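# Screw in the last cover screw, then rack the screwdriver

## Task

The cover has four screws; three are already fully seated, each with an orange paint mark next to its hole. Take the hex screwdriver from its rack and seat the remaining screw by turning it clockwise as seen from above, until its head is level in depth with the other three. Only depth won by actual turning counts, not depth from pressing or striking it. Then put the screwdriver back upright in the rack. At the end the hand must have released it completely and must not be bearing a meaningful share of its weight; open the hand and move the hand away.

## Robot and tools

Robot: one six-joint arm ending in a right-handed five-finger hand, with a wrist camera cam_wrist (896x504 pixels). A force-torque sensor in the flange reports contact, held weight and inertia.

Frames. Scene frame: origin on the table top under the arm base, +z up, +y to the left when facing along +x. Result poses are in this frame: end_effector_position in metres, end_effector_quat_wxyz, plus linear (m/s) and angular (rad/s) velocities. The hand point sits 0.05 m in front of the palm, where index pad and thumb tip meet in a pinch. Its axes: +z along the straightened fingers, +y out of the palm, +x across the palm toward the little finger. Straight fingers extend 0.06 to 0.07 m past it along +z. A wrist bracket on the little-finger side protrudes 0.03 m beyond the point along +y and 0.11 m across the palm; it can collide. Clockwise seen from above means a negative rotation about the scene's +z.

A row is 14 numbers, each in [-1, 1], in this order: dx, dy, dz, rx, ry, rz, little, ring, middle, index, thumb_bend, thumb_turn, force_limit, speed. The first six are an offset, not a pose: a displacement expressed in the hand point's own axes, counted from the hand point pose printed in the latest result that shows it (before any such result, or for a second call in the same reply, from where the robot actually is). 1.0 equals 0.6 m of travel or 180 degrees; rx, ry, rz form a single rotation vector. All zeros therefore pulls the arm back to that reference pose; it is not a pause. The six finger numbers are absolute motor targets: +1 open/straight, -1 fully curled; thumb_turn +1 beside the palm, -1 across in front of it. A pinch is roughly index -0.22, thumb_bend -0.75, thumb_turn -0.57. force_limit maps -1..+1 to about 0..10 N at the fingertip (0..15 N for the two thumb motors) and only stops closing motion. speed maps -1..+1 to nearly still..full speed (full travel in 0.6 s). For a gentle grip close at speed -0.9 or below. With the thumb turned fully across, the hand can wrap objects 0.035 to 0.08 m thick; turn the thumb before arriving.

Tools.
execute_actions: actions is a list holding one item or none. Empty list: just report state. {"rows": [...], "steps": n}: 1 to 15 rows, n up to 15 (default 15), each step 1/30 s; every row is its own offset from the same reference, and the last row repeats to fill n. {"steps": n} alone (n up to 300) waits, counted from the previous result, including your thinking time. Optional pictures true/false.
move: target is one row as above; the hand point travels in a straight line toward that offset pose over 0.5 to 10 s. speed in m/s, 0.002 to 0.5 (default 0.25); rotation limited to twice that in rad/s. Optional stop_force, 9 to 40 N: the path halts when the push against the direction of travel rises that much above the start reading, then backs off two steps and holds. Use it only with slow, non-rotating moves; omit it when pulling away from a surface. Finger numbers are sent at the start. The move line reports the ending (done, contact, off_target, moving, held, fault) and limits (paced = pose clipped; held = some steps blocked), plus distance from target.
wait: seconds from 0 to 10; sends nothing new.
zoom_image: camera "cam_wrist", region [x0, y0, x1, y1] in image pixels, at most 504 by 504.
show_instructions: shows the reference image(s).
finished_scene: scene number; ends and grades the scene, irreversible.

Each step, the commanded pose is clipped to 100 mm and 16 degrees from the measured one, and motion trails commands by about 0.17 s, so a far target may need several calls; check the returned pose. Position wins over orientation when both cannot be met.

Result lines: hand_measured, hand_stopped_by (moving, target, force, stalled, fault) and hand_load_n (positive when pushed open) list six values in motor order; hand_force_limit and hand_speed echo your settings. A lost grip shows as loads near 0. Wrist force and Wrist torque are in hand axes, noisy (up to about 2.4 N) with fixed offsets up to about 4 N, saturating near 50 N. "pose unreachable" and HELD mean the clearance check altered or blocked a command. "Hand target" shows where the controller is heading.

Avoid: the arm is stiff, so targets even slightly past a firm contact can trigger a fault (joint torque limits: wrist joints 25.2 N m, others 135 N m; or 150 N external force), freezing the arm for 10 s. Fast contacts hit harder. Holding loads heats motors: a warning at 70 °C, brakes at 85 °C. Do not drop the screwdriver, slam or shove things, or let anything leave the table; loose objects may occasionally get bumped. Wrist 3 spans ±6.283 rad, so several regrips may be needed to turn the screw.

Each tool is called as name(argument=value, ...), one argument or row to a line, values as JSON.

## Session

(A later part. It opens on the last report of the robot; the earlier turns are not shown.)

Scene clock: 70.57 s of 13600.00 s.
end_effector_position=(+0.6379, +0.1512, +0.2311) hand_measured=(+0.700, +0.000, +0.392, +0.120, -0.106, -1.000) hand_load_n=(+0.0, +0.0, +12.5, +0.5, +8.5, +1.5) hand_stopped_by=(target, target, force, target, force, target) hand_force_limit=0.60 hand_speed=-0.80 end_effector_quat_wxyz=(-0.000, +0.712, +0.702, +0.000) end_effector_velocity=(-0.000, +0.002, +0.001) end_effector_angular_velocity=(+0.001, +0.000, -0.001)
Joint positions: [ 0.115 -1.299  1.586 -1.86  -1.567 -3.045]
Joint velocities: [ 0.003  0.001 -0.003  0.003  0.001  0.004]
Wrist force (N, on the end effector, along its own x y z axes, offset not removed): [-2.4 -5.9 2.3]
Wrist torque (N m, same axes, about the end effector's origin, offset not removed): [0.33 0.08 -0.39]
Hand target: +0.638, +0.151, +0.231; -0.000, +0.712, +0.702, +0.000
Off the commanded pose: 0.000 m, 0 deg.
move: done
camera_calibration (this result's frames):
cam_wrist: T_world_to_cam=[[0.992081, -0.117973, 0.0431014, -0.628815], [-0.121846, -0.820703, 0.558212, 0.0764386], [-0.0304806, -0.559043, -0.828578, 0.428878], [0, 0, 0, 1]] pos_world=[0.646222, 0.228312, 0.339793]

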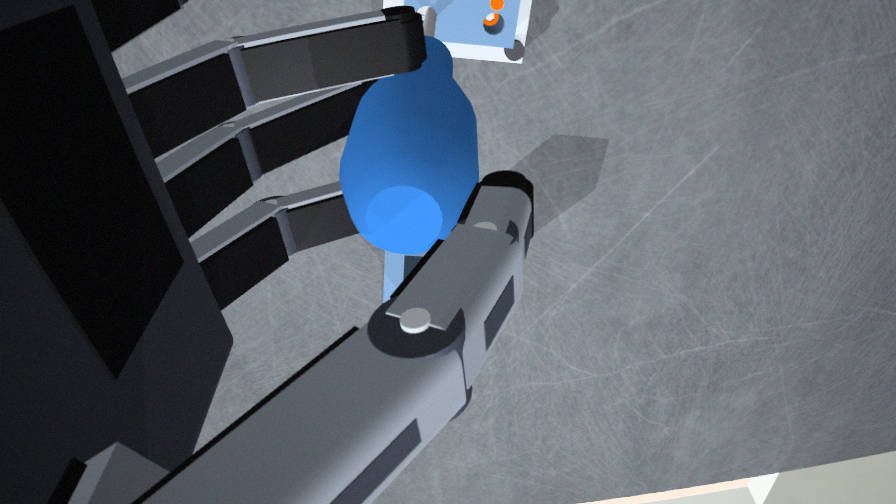

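move(
  target=[-0.015,0.007,0.005,0,0,0,0.7,0.0,0.2,0.12,-0.4,-1,0.6,-0.8],
  speed=0.02,
)

move(
  target=[0.0134,-0.0324,0.0003,0,0,0.25,0.7,0.0,0.2,0.12,-0.4,-1,0.6,-0.8],
  speed=0.4,
)

move(
  target=[0.0134,-0.0324,0.0003,0,0,0.25,0.7,0.0,0.2,0.12,-0.4,-1,0.6,-0.8],
  speed=0.4,
)

move(
  target=[0.0134,-0.0324,0.0003,0,0,0.25,0.7,0.0,0.2,0.12,-0.4,-1,0.6,-0.8],
  speed=0.4,
)

move(
  target=[0.0134,-0.0324,0.0003,0,0,0.25,0.7,0.0,0.2,0.12,-0.4,-1,0.6,-0.8],
  speed=0.4,
)

Scene clock: 72.43 s of 13600.00 s.
end_effector_position=(+0.6419, +0.1423, +0.2281) hand_measured=(+0.700, +0.000, +0.392, +0.120, -0.106, -1.000) hand_load_n=(+0.0, +0.0, +15.5, +0.5, +13.0, +3.5) hand_stopped_by=(target, target, force, target, force, target) hand_force_limit=0.60 hand_speed=-0.80 end_effector_quat_wxyz=(-0.000, +0.712, +0.702, +0.000) end_effector_velocity=(+0.001, -0.002, -0.001) end_effector_angular_velocity=(-0.000, +0.001, +0.001)
Joint positions: [ 0.1   -1.294  1.588 -1.867 -1.566 -3.061]
Joint velocities: [-0.003  0.002  0.    -0.001 -0.    -0.004]
Wrist force (N, on the end effector, along its own x y z axes, offset not removed): [1.6 -8.4 -0.7]
Wrist torque (N m, same axes, about the end effector's origin, offset not removed): [1.35 -0.19 -0.31]
Hand target: +0.642, +0.142, +0.228; -0.000, +0.712, +0.702, +0.000
Off the commanded pose: 0.000 m, 0 deg.
move: done
camera_calibration (this result's frames):
cam_wrist: T_world_to_cam=[[0.99208, -0.117981, 0.0430979, -0.633703], [-0.12185, -0.820701, 0.558214, 0.0712615], [-0.030488, -0.559044, -0.828577, 0.421584], [0, 0, 0, 1]] pos_world=[0.650221, 0.219404, 0.336847]

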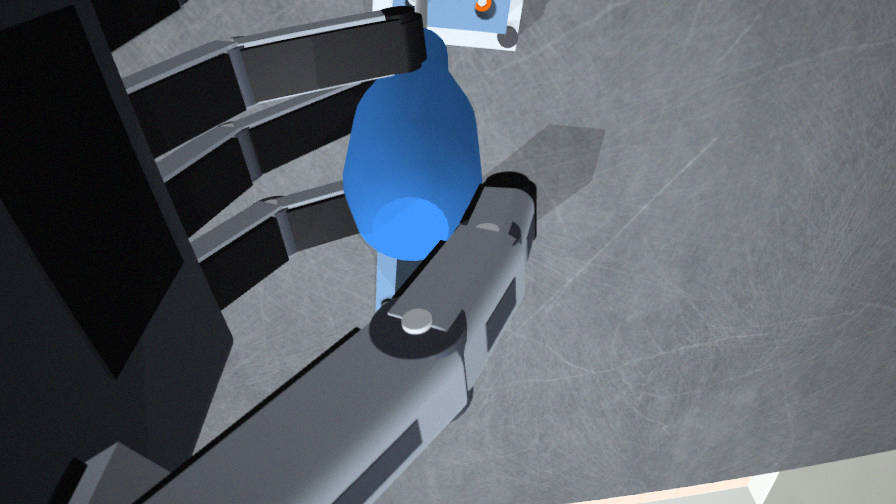

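Scene clock: 74.03 s of 13600.00 s.
end_effector_position=(+0.6226, +0.1507, +0.2279) hand_measured=(+0.700, +0.000, +0.392, +0.120, -0.106, -1.000) hand_load_n=(+0.0, +0.0, +15.5, +0.5, +11.5, +3.0) hand_stopped_by=(target, target, force, target, force, target) hand_force_limit=0.60 hand_speed=-0.80 end_effector_quat_wxyz=(-0.000, +0.927, +0.376, +0.000) end_effector_velocity=(+0.000, -0.000, +0.000) end_effector_angular_velocity=(-0.001, -0.000, -0.009)
Joint positions: [ 0.164 -1.22   1.487 -1.841 -1.567 -2.212]
Joint velocities: [ 0.     0.001 -0.002  0.001 -0.001  0.009]
Wrist force (N, on the end effector, along its own x y z axes, offset not removed): [-3.0 -4.8 1.3]
Wrist torque (N m, same axes, about the end effector's origin, offset not removed): [1.29 0.43 -0.61]
Hand target: +0.623, +0.151, +0.228; -0.000, +0.927, +0.376, +0.000
Off the commanded pose: 0.000 m, 0 deg.
move: done
camera_calibration (this result's frames):
cam_wrist: T_world_to_cam=[[0.618807, -0.784367, 0.0429658, -0.280694], [-0.665994, -0.494843, 0.558196, 0.36557], [-0.416569, -0.374031, -0.828596, 0.637988], [0, 0, 0, 1]] pos_world=[0.682929, 0.19936, 0.336634]

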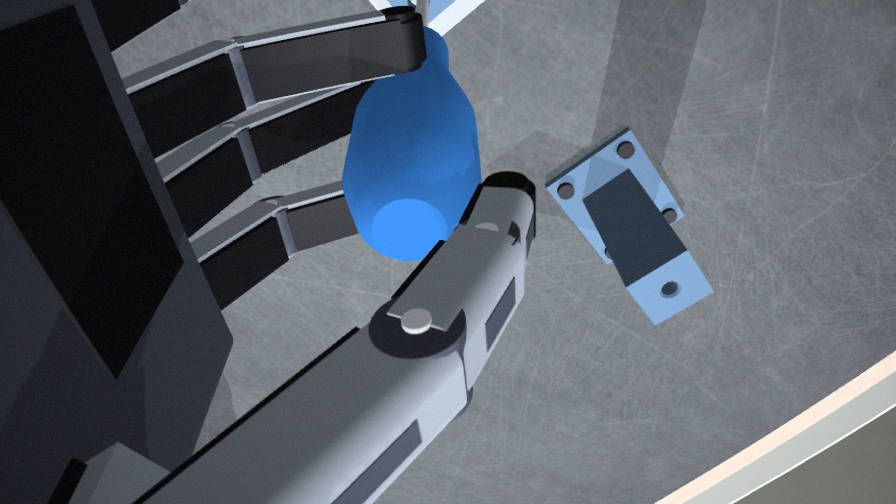

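Scene clock: 75.60 s of 13600.00 s.
end_effector_position=(+0.6148, +0.1702, +0.2277) hand_measured=(+0.700, +0.000, +0.392, +0.120, -0.106, -1.000) hand_load_n=(+0.0, +0.0, +15.0, +0.5, +11.0, +3.0) hand_stopped_by=(target, target, force, target, force, target) hand_force_limit=0.60 hand_speed=-0.80 end_effector_quat_wxyz=(-0.000, +1.000, -0.006, +0.000) end_effector_velocity=(-0.000, +0.000, -0.000) end_effector_angular_velocity=(-0.001, +0.001, -0.013)
Joint positions: [ 0.177 -1.111  1.33  -1.793 -1.567 -1.415]
Joint velocities: [-0.     0.002 -0.003  0.002 -0.001  0.013]
Wrist force (N, on the end effector, along its own x y z axes, offset not removed): [-0.4 -5.0 1.3]
Wrist torque (N m, same axes, about the end effector's origin, offset not removed): [0.95 0.13 -0.27]
Hand target: +0.615, +0.170, +0.228; -0.000, +1.000, -0.007, +0.000
Off the commanded pose: 0.000 m, 0 deg.
move: done
camera_calibration (this result's frames):
cam_wrist: T_world_to_cam=[[-0.115823, -0.992349, 0.0427654, 0.226576], [-0.820948, 0.119877, 0.558278, 0.360781], [-0.559133, 0.0295532, -0.828551, 0.660812], [0, 0, 0, 1]] pos_world=[0.691907, 0.162064, 0.336411]

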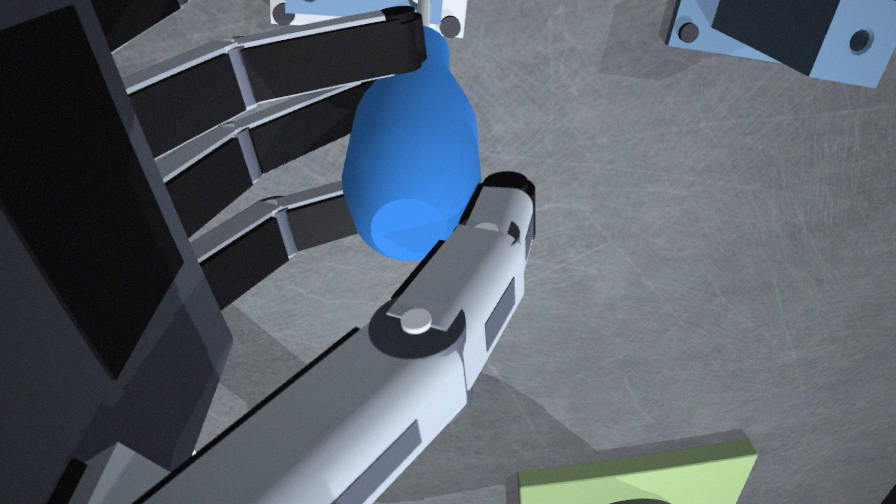

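Scene clock: 77.17 s of 13600.00 s.
end_effector_position=(+0.6231, +0.1896, +0.2275) hand_measured=(+0.700, +0.000, +0.392, +0.120, -0.106, -1.000) hand_load_n=(+0.0, +0.0, +15.5, +0.5, +11.0, +3.5) hand_stopped_by=(target, target, force, target, force, target) hand_force_limit=0.60 hand_speed=-0.80 end_effector_quat_wxyz=(-0.000, +0.922, -0.388, -0.000) end_effector_velocity=(+0.000, -0.000, -0.001) end_effector_angular_velocity=(-0.002, +0.001, -0.011)
Joint positions: [ 0.14  -1.03   1.207 -1.751 -1.566 -0.667]
Joint velocities: [-0.001  0.002 -0.001  0.001 -0.002  0.011]
Wrist force (N, on the end effector, along its own x y z axes, offset not removed): [0.8 -8.1 2.7]
Wrist torque (N m, same axes, about the end effector's origin, offset not removed): [0.61 -0.10 -0.32]
Hand target: +0.623, +0.190, +0.228; -0.000, +0.921, -0.389, -0.000
Off the commanded pose: 0.000 m, 0 deg.
move: done
camera_calibration (this result's frames):
cam_wrist: T_world_to_cam=[[-0.782846, -0.620749, 0.0427009, 0.59191], [-0.496446, 0.664505, 0.558547, 0.0598901], [-0.375092, 0.416057, -0.828373, 0.476742], [0, 0, 0, 1]] pos_world=[0.671929, 0.129279, 0.336194]

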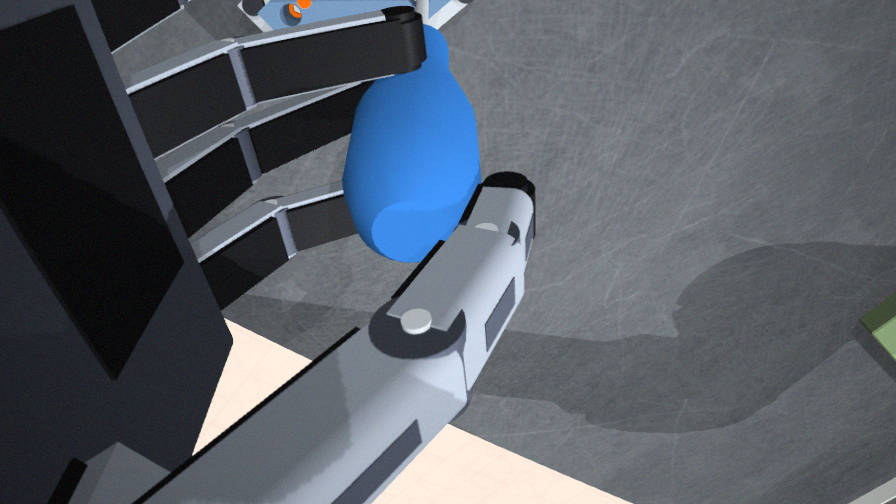

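Scene clock: 78.73 s of 13600.00 s.
end_effector_position=(+0.6426, +0.1974, +0.2273) hand_measured=(+0.700, +0.000, +0.392, +0.120, -0.106, -1.000) hand_load_n=(+0.0, +0.0, +16.5, +0.5, +11.5, +3.0) hand_stopped_by=(target, target, force, target, force, target) hand_force_limit=0.60 hand_speed=-0.80 end_effector_quat_wxyz=(-0.000, +0.703, -0.711, -0.000) end_effector_velocity=(+0.000, -0.000, +0.001) end_effector_angular_velocity=(-0.003, -0.001, -0.013)
Joint positions: [ 0.077 -1.022  1.195 -1.747 -1.566  0.054]
Joint velocities: [-0.001 -0.002  0.002 -0.001 -0.003  0.012]
Wrist force (N, on the end effector, along its own x y z axes, offset not removed): [-2.9 -5.5 1.7]
Wrist torque (N m, same axes, about the end effector's origin, offset not removed): [1.05 0.34 -0.64]
Hand target: +0.643, +0.197, +0.227; -0.000, +0.703, -0.711, -0.000
Off the commanded pose: 0.000 m, 0 deg.
move: done
camera_calibration (this result's frames):
cam_wrist: T_world_to_cam=[[-0.992615, 0.113422, 0.0430255, 0.601888], [0.118018, 0.820861, 0.558801, -0.361294], [0.0280626, 0.559752, -0.828185, 0.193205], [0, 0, 0, 1]] pos_world=[0.634661, 0.120158, 0.336004]

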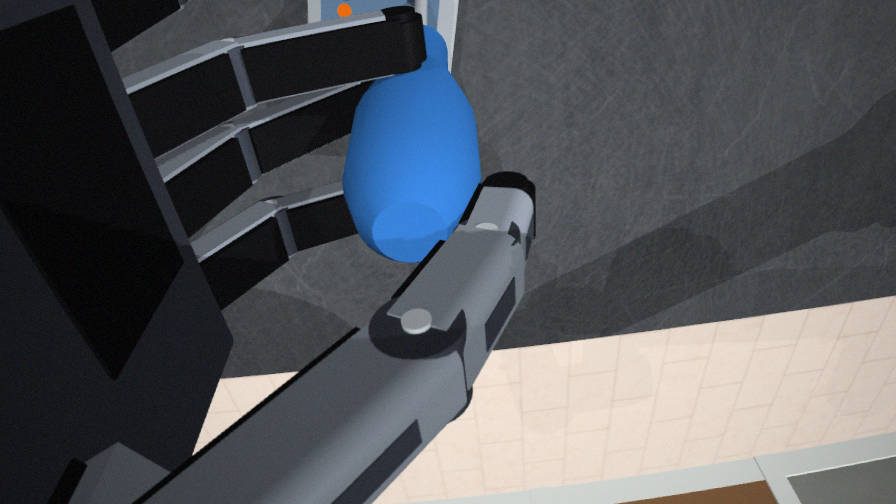

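Well centred. Seven more.

move(
  target=[0.0134,-0.0324,0.0003,0,0,0.25,0.7,0.0,0.2,0.12,-0.4,-1,0.6,-0.8],
  speed=0.5,
)

move(
  target=[0.0134,-0.0324,0.0003,0,0,0.25,0.7,0.0,0.2,0.12,-0.4,-1,0.6,-0.8],
  speed=0.5,
)

move(
  target=[0.0134,-0.0324,0.0003,0,0,0.25,0.7,0.0,0.2,0.12,-0.4,-1,0.6,-0.8],
  speed=0.5,
)

move(
  target=[0.0134,-0.0324,0.0003,0,0,0.25,0.7,0.0,0.2,0.12,-0.4,-1,0.6,-0.8],
  speed=0.5,
)

move(
  target=[0.0134,-0.0324,0.0003,0,0,0.25,0.7,0.0,0.2,0.12,-0.4,-1,0.6,-0.8],
  speed=0.5,
)

move(
  target=[0.0134,-0.0324,0.0003,0,0,0.25,0.7,0.0,0.2,0.12,-0.4,-1,0.6,-0.8],
  speed=0.5,
)

move(
  target=[0.0134,-0.0324,0.0003,0,0,0.25,0.7,0.0,0.2,0.12,-0.4,-1,0.6,-0.8],
  speed=0.5,
)

move(
  target=[0,0,0,0,0,0,0.7,0.3,0.62,0.35,0.25,-1,0.6,-0.5],
)

Scene clock: 81.53 s of 13600.00 s.
end_effector_position=(+0.6620, +0.1891, +0.2272) hand_measured=(+0.700, +0.000, +0.394, +0.120, -0.106, -1.000) hand_load_n=(+0.0, -0.5, +18.5, +0.5, +12.5, +4.0) hand_stopped_by=(target, target, force, target, force, target) hand_force_limit=0.60 hand_speed=-0.80 end_effector_quat_wxyz=(+0.000, -0.378, +0.926, +0.000) end_effector_velocity=(+0.000, -0.000, +0.001) end_effector_angular_velocity=(-0.001, -0.003, -0.011)
Joint positions: [ 0.018 -1.092  1.304 -1.785 -1.566  0.779]
Joint velocities: [ 0.    -0.003  0.003 -0.002 -0.001  0.011]
Wrist force (N, on the end effector, along its own x y z axes, offset not removed): [-2.3 -8.4 2.0]
Wrist torque (N m, same axes, about the end effector's origin, offset not removed): [0.95 0.53 -0.71]
Hand target: +0.662, +0.189, +0.227; +0.000, -0.378, +0.926, +0.000
Off the commanded pose: 0.000 m, 0 deg.
move: done
camera_calibration (this result's frames):
cam_wrist: T_world_to_cam=[[-0.622425, 0.781467, 0.0435606, 0.250573], [0.663631, 0.497427, 0.558713, -0.656716], [0.414947, 0.376665, -0.828216, -0.0243143], [0, 0, 0, 1]] pos_world=[0.601869, 0.140012, 0.335863]

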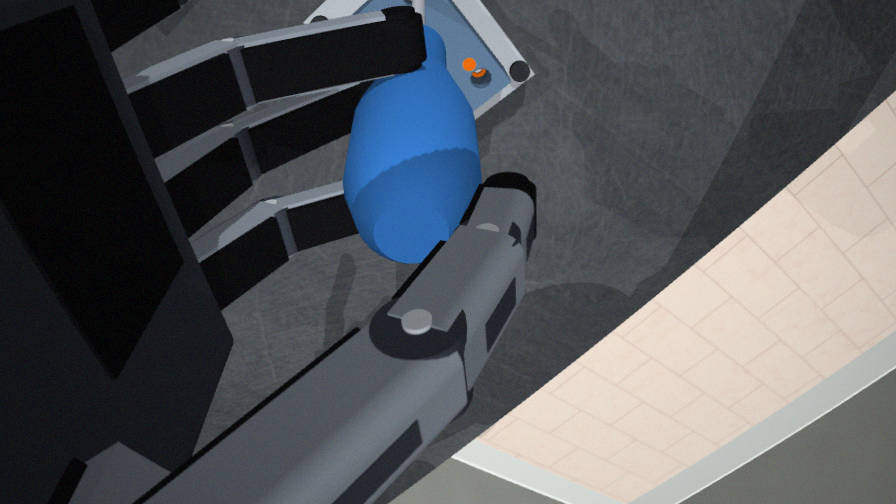

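Scene clock: 82.97 s of 13600.00 s.
end_effector_position=(+0.6699, +0.1695, +0.2270) hand_measured=(+0.700, +0.000, +0.394, +0.120, -0.106, -1.000) hand_load_n=(+0.0, +0.0, +19.5, +0.5, +13.0, +4.0) hand_stopped_by=(target, target, force, target, force, target) hand_force_limit=0.60 hand_speed=-0.80 end_effector_quat_wxyz=(+0.000, +0.004, +1.000, +0.000) end_effector_velocity=(+0.000, +0.000, -0.001) end_effector_angular_velocity=(-0.000, +0.001, -0.010)
Joint positions: [-0.007 -1.2    1.462 -1.836 -1.566  1.538]
Joint velocities: [ 0.001  0.     0.002 -0.001 -0.     0.011]
Wrist force (N, on the end effector, along its own x y z axes, offset not removed): [-2.5 -7.2 1.5]
Wrist torque (N m, same axes, about the end effector's origin, offset not removed): [1.05 0.33 -0.59]
Hand target: +0.670, +0.170, +0.227; +0.000, +0.005, +1.000, +0.000
Off the commanded pose: 0.000 m, 0 deg.
move: done
camera_calibration (this result's frames):
cam_wrist: T_world_to_cam=[[0.111466, 0.9928, 0.04386, -0.256759], [0.821384, -0.116884, 0.558271, -0.653575], [0.559377, -0.0262024, -0.828499, -0.0487404], [0, 0, 0, 1]] pos_world=[0.59272, 0.177241, 0.335752]

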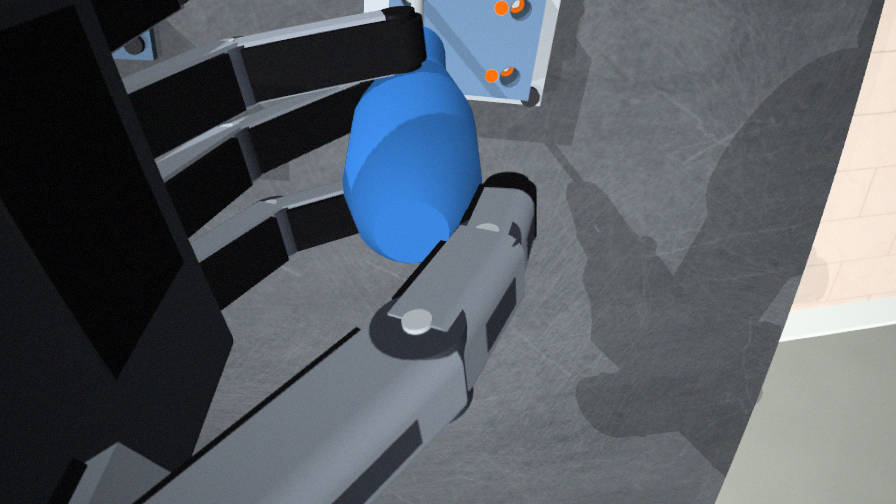

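Scene clock: 84.40 s of 13600.00 s.
end_effector_position=(+0.6617, +0.1502, +0.2269) hand_measured=(+0.700, +0.000, +0.394, +0.120, -0.106, -1.000) hand_load_n=(+0.0, +0.0, +19.0, +0.5, +13.5, +3.0) hand_stopped_by=(target, target, force, target, force, target) hand_force_limit=0.60 hand_speed=-0.80 end_effector_quat_wxyz=(-0.000, +0.386, +0.922, +0.000) end_effector_velocity=(+0.000, -0.000, +0.000) end_effector_angular_velocity=(-0.001, -0.001, -0.012)
Joint positions: [ 0.024 -1.285  1.579 -1.867 -1.566  2.354]
Joint velocities: [ 0.002 -0.001 -0.     0.    -0.001  0.013]
Wrist force (N, on the end effector, along its own x y z axes, offset not removed): [-3.3 -5.4 -0.4]
Wrist torque (N m, same axes, about the end effector's origin, offset not removed): [1.31 0.38 -0.51]
Hand target: +0.662, +0.150, +0.227; -0.000, +0.387, +0.922, +0.000
Off the commanded pose: 0.000 m, 0 deg.
move: done
camera_calibration (this result's frames):
cam_wrist: T_world_to_cam=[[0.780181, 0.624028, 0.043663, -0.623655], [0.499176, -0.663114, 0.557766, -0.353667], [0.377015, -0.413363, -0.828849, 0.134088], [0, 0, 0, 1]] pos_world=[0.612553, 0.210083, 0.335632]

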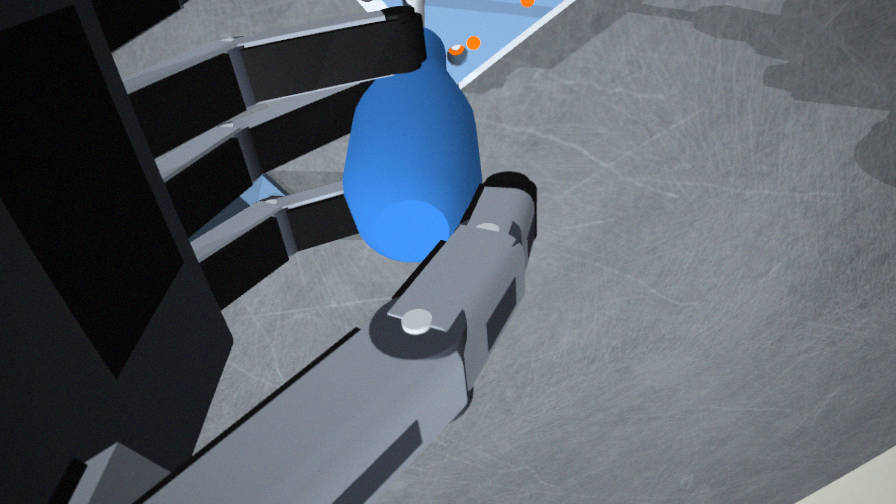

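Scene clock: 85.83 s of 13600.00 s.
end_effector_position=(+0.6422, +0.1423, +0.2267) hand_measured=(+0.700, +0.000, +0.394, +0.120, -0.106, -1.000) hand_load_n=(+0.0, +0.0, +18.0, +0.5, +12.0, +3.0) hand_stopped_by=(target, target, force, target, force, target) hand_force_limit=0.60 hand_speed=-0.80 end_effector_quat_wxyz=(-0.000, +0.709, +0.705, +0.000) end_effector_velocity=(+0.000, +0.001, -0.000) end_effector_angular_velocity=(+0.001, +0.001, -0.009)
Joint positions: [ 0.098 -1.294  1.591 -1.871 -1.566  3.212]
Joint velocities: [ 0.001  0.002 -0.002  0.001  0.001  0.011]
Wrist force (N, on the end effector, along its own x y z axes, offset not removed): [-1.8 -6.0 1.2]
Wrist torque (N m, same axes, about the end effector's origin, offset not removed): [0.69 0.43 -0.48]
Hand target: +0.642, +0.142, +0.227; -0.000, +0.710, +0.705, +0.000
Off the commanded pose: 0.000 m, 0 deg.
move: done
camera_calibration (this result's frames):
cam_wrist: T_world_to_cam=[[0.993073, -0.10933, 0.0430386, -0.635733], [-0.114681, -0.822206, 0.557517, 0.067837], [-0.0255665, -0.558591, -0.829049, 0.417246], [0, 0, 0, 1]] pos_world=[0.649776, 0.219342, 0.335458]

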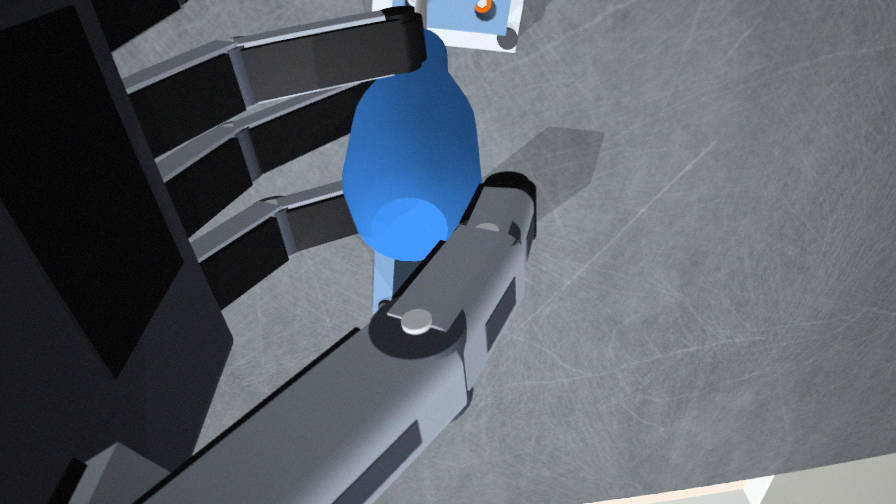

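Scene clock: 87.27 s of 13600.00 s.
end_effector_position=(+0.6227, +0.1505, +0.2265) hand_measured=(+0.700, +0.000, +0.394, +0.120, -0.106, -1.000) hand_load_n=(+0.0, +0.0, +15.5, +0.5, +11.5, +2.5) hand_stopped_by=(target, target, force, target, force, target) hand_force_limit=0.60 hand_speed=-0.80 end_effector_quat_wxyz=(-0.000, +0.925, +0.380, +0.000) end_effector_velocity=(-0.000, -0.000, +0.000) end_effector_angular_velocity=(-0.003, +0.001, -0.011)
Joint positions: [ 0.163 -1.22   1.491 -1.845 -1.566  4.061]
Joint velocities: [ 0.001  0.002 -0.003  0.003 -0.003  0.012]
Wrist force (N, on the end effector, along its own x y z axes, offset not removed): [-1.2 -6.8 1.1]
Wrist torque (N m, same axes, about the end effector's origin, offset not removed): [0.62 0.19 -0.44]
Hand target: +0.623, +0.150, +0.226; -0.000, +0.925, +0.380, +0.000
Off the commanded pose: 0.000 m, 0 deg.
move: done
camera_calibration (this result's frames):
cam_wrist: T_world_to_cam=[[0.625776, -0.778854, 0.0423144, -0.285912], [-0.661586, -0.501256, 0.557715, 0.364714], [-0.413168, -0.376999, -0.828953, 0.635187], [0, 0, 0, 1]] pos_world=[0.682646, 0.199597, 0.335232]

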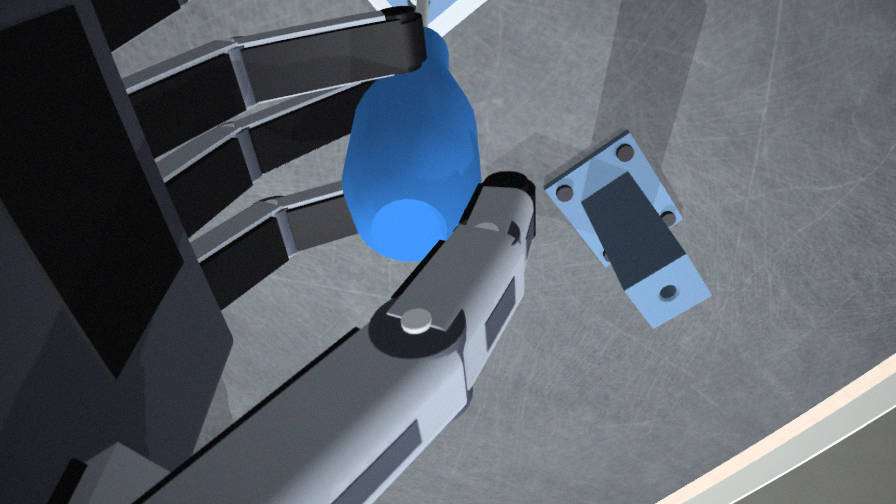

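Scene clock: 88.70 s of 13600.00 s.
end_effector_position=(+0.6148, +0.1700, +0.2263) hand_measured=(+0.700, +0.000, +0.394, +0.120, -0.106, -1.000) hand_load_n=(+0.0, +0.0, +14.5, +0.5, +10.5, +2.5) hand_stopped_by=(target, target, force, target, force, target) hand_force_limit=0.60 hand_speed=-0.80 end_effector_quat_wxyz=(-0.001, +1.000, -0.002, +0.000) end_effector_velocity=(+0.000, -0.000, -0.000) end_effector_angular_velocity=(-0.001, +0.000, -0.012)
Joint positions: [ 0.177 -1.111  1.335 -1.798 -1.566  4.86 ]
Joint velocities: [-0.     0.002 -0.003  0.001 -0.001  0.012]
Wrist force (N, on the end effector, along its own x y z axes, offset not removed): [-1.4 -6.9 2.0]
Wrist torque (N m, same axes, about the end effector's origin, offset not removed): [0.60 0.14 -0.39]
Hand target: +0.615, +0.170, +0.226; -0.001, +1.000, -0.003, +0.000
Off the commanded pose: 0.000 m, 0 deg.
move: done
camera_calibration (this result's frames):
cam_wrist: T_world_to_cam=[[-0.107181, -0.993357, 0.0418829, 0.22143], [-0.821997, 0.112233, 0.558323, 0.363532], [-0.559315, 0.0254142, -0.828566, 0.660441], [0, 0, 0, 1]] pos_world=[0.69195, 0.162374, 0.334976]

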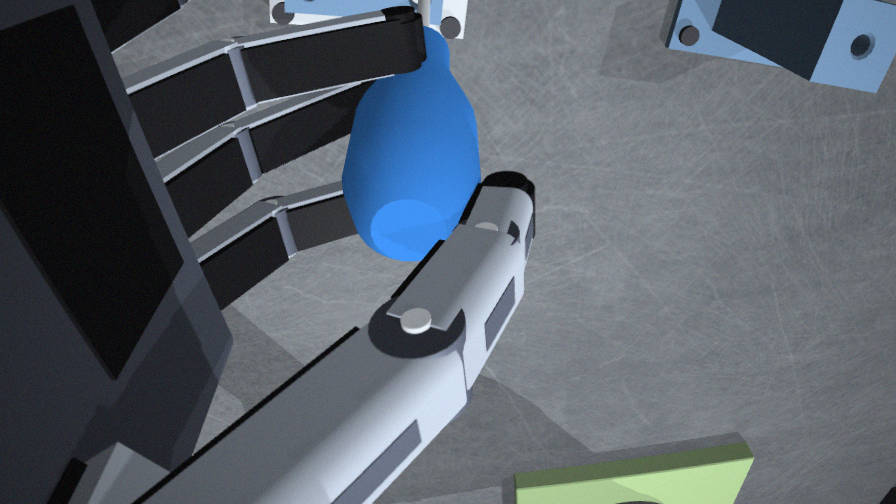

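Scene clock: 90.13 s of 13600.00 s.
end_effector_position=(+0.6229, +0.1894, +0.2261) hand_measured=(+0.700, +0.000, +0.394, +0.120, -0.106, -1.000) hand_load_n=(+0.0, -0.5, +15.0, +0.5, +10.5, +3.0) hand_stopped_by=(target, target, force, target, force, target) hand_force_limit=0.60 hand_speed=-0.80 end_effector_quat_wxyz=(-0.001, +0.923, -0.384, -0.000) end_effector_velocity=(-0.000, +0.000, +0.001) end_effector_angular_velocity=(-0.001, -0.000, -0.009)
Joint positions: [ 0.141 -1.03   1.211 -1.755 -1.565  5.608]
Joint velocities: [-0.    -0.001 -0.001  0.002 -0.001  0.009]
Wrist force (N, on the end effector, along its own x y z axes, offset not removed): [1.2 -7.4 3.0]
Wrist torque (N m, same axes, about the end effector's origin, offset not removed): [0.69 -0.11 -0.31]
Hand target: +0.623, +0.189, +0.226; -0.001, +0.923, -0.385, -0.000
Off the commanded pose: 0.000 m, 0 deg.
move: done
camera_calibration (this result's frames):
cam_wrist: T_world_to_cam=[[-0.77755, -0.62741, 0.042094, 0.58981], [-0.502109, 0.659775, 0.559092, 0.0650135], [-0.378553, 0.413587, -0.828036, 0.478125], [0, 0, 0, 1]] pos_world=[0.672246, 0.129412, 0.334729]

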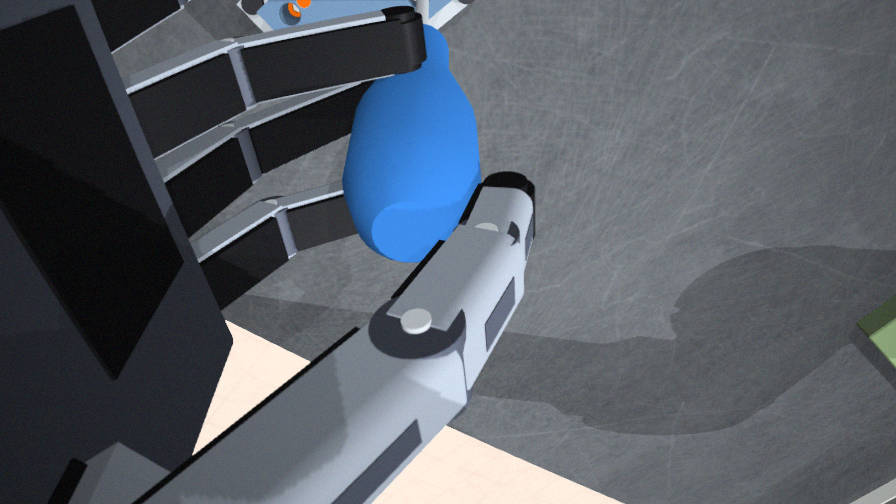

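Scene clock: 91.10 s of 13600.00 s.
end_effector_position=(+0.6229, +0.1894, +0.2261) hand_measured=(+0.700, +0.300, +0.620, +0.350, +0.250, -1.000) hand_load_n=(+0.0, +0.0, +0.0, +0.0, +0.0, +0.0) hand_stopped_by=(target, target, target, target, target, target) hand_force_limit=0.60 hand_speed=-0.50 end_effector_quat_wxyz=(-0.001, +0.923, -0.384, -0.000) end_effector_velocity=(-0.000, -0.000, +0.000) end_effector_angular_velocity=(-0.001, -0.001, -0.001)
Joint positions: [ 0.141 -1.03   1.211 -1.755 -1.565  5.608]
Joint velocities: [ 0.    -0.    -0.    -0.    -0.001  0.001]
Wrist force (N, on the end effector, along its own x y z axes, offset not removed): [-3.5 -2.3 1.5]
Wrist torque (N m, same axes, about the end effector's origin, offset not removed): [-0.40 0.47 -0.46]
Hand target: +0.623, +0.189, +0.226; -0.001, +0.923, -0.384, -0.000
Off the commanded pose: 0.000 m, 0 deg.
move: done
camera_calibration (this result's frames):
cam_wrist: T_world_to_cam=[[-0.777568, -0.627389, 0.0420736, 0.589827], [-0.502102, 0.659784, 0.559087, 0.0650252], [-0.378525, 0.413603, -0.828041, 0.478121], [0, 0, 0, 1]] pos_world=[0.67226, 0.129396, 0.334733]

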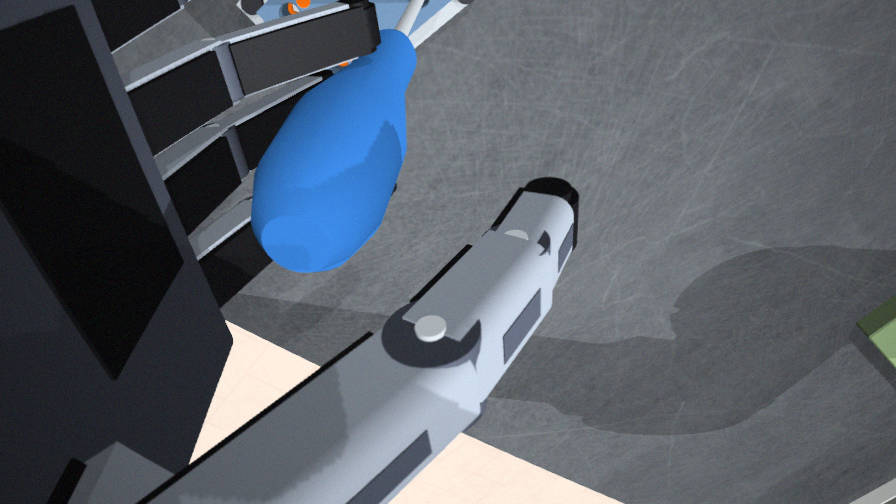

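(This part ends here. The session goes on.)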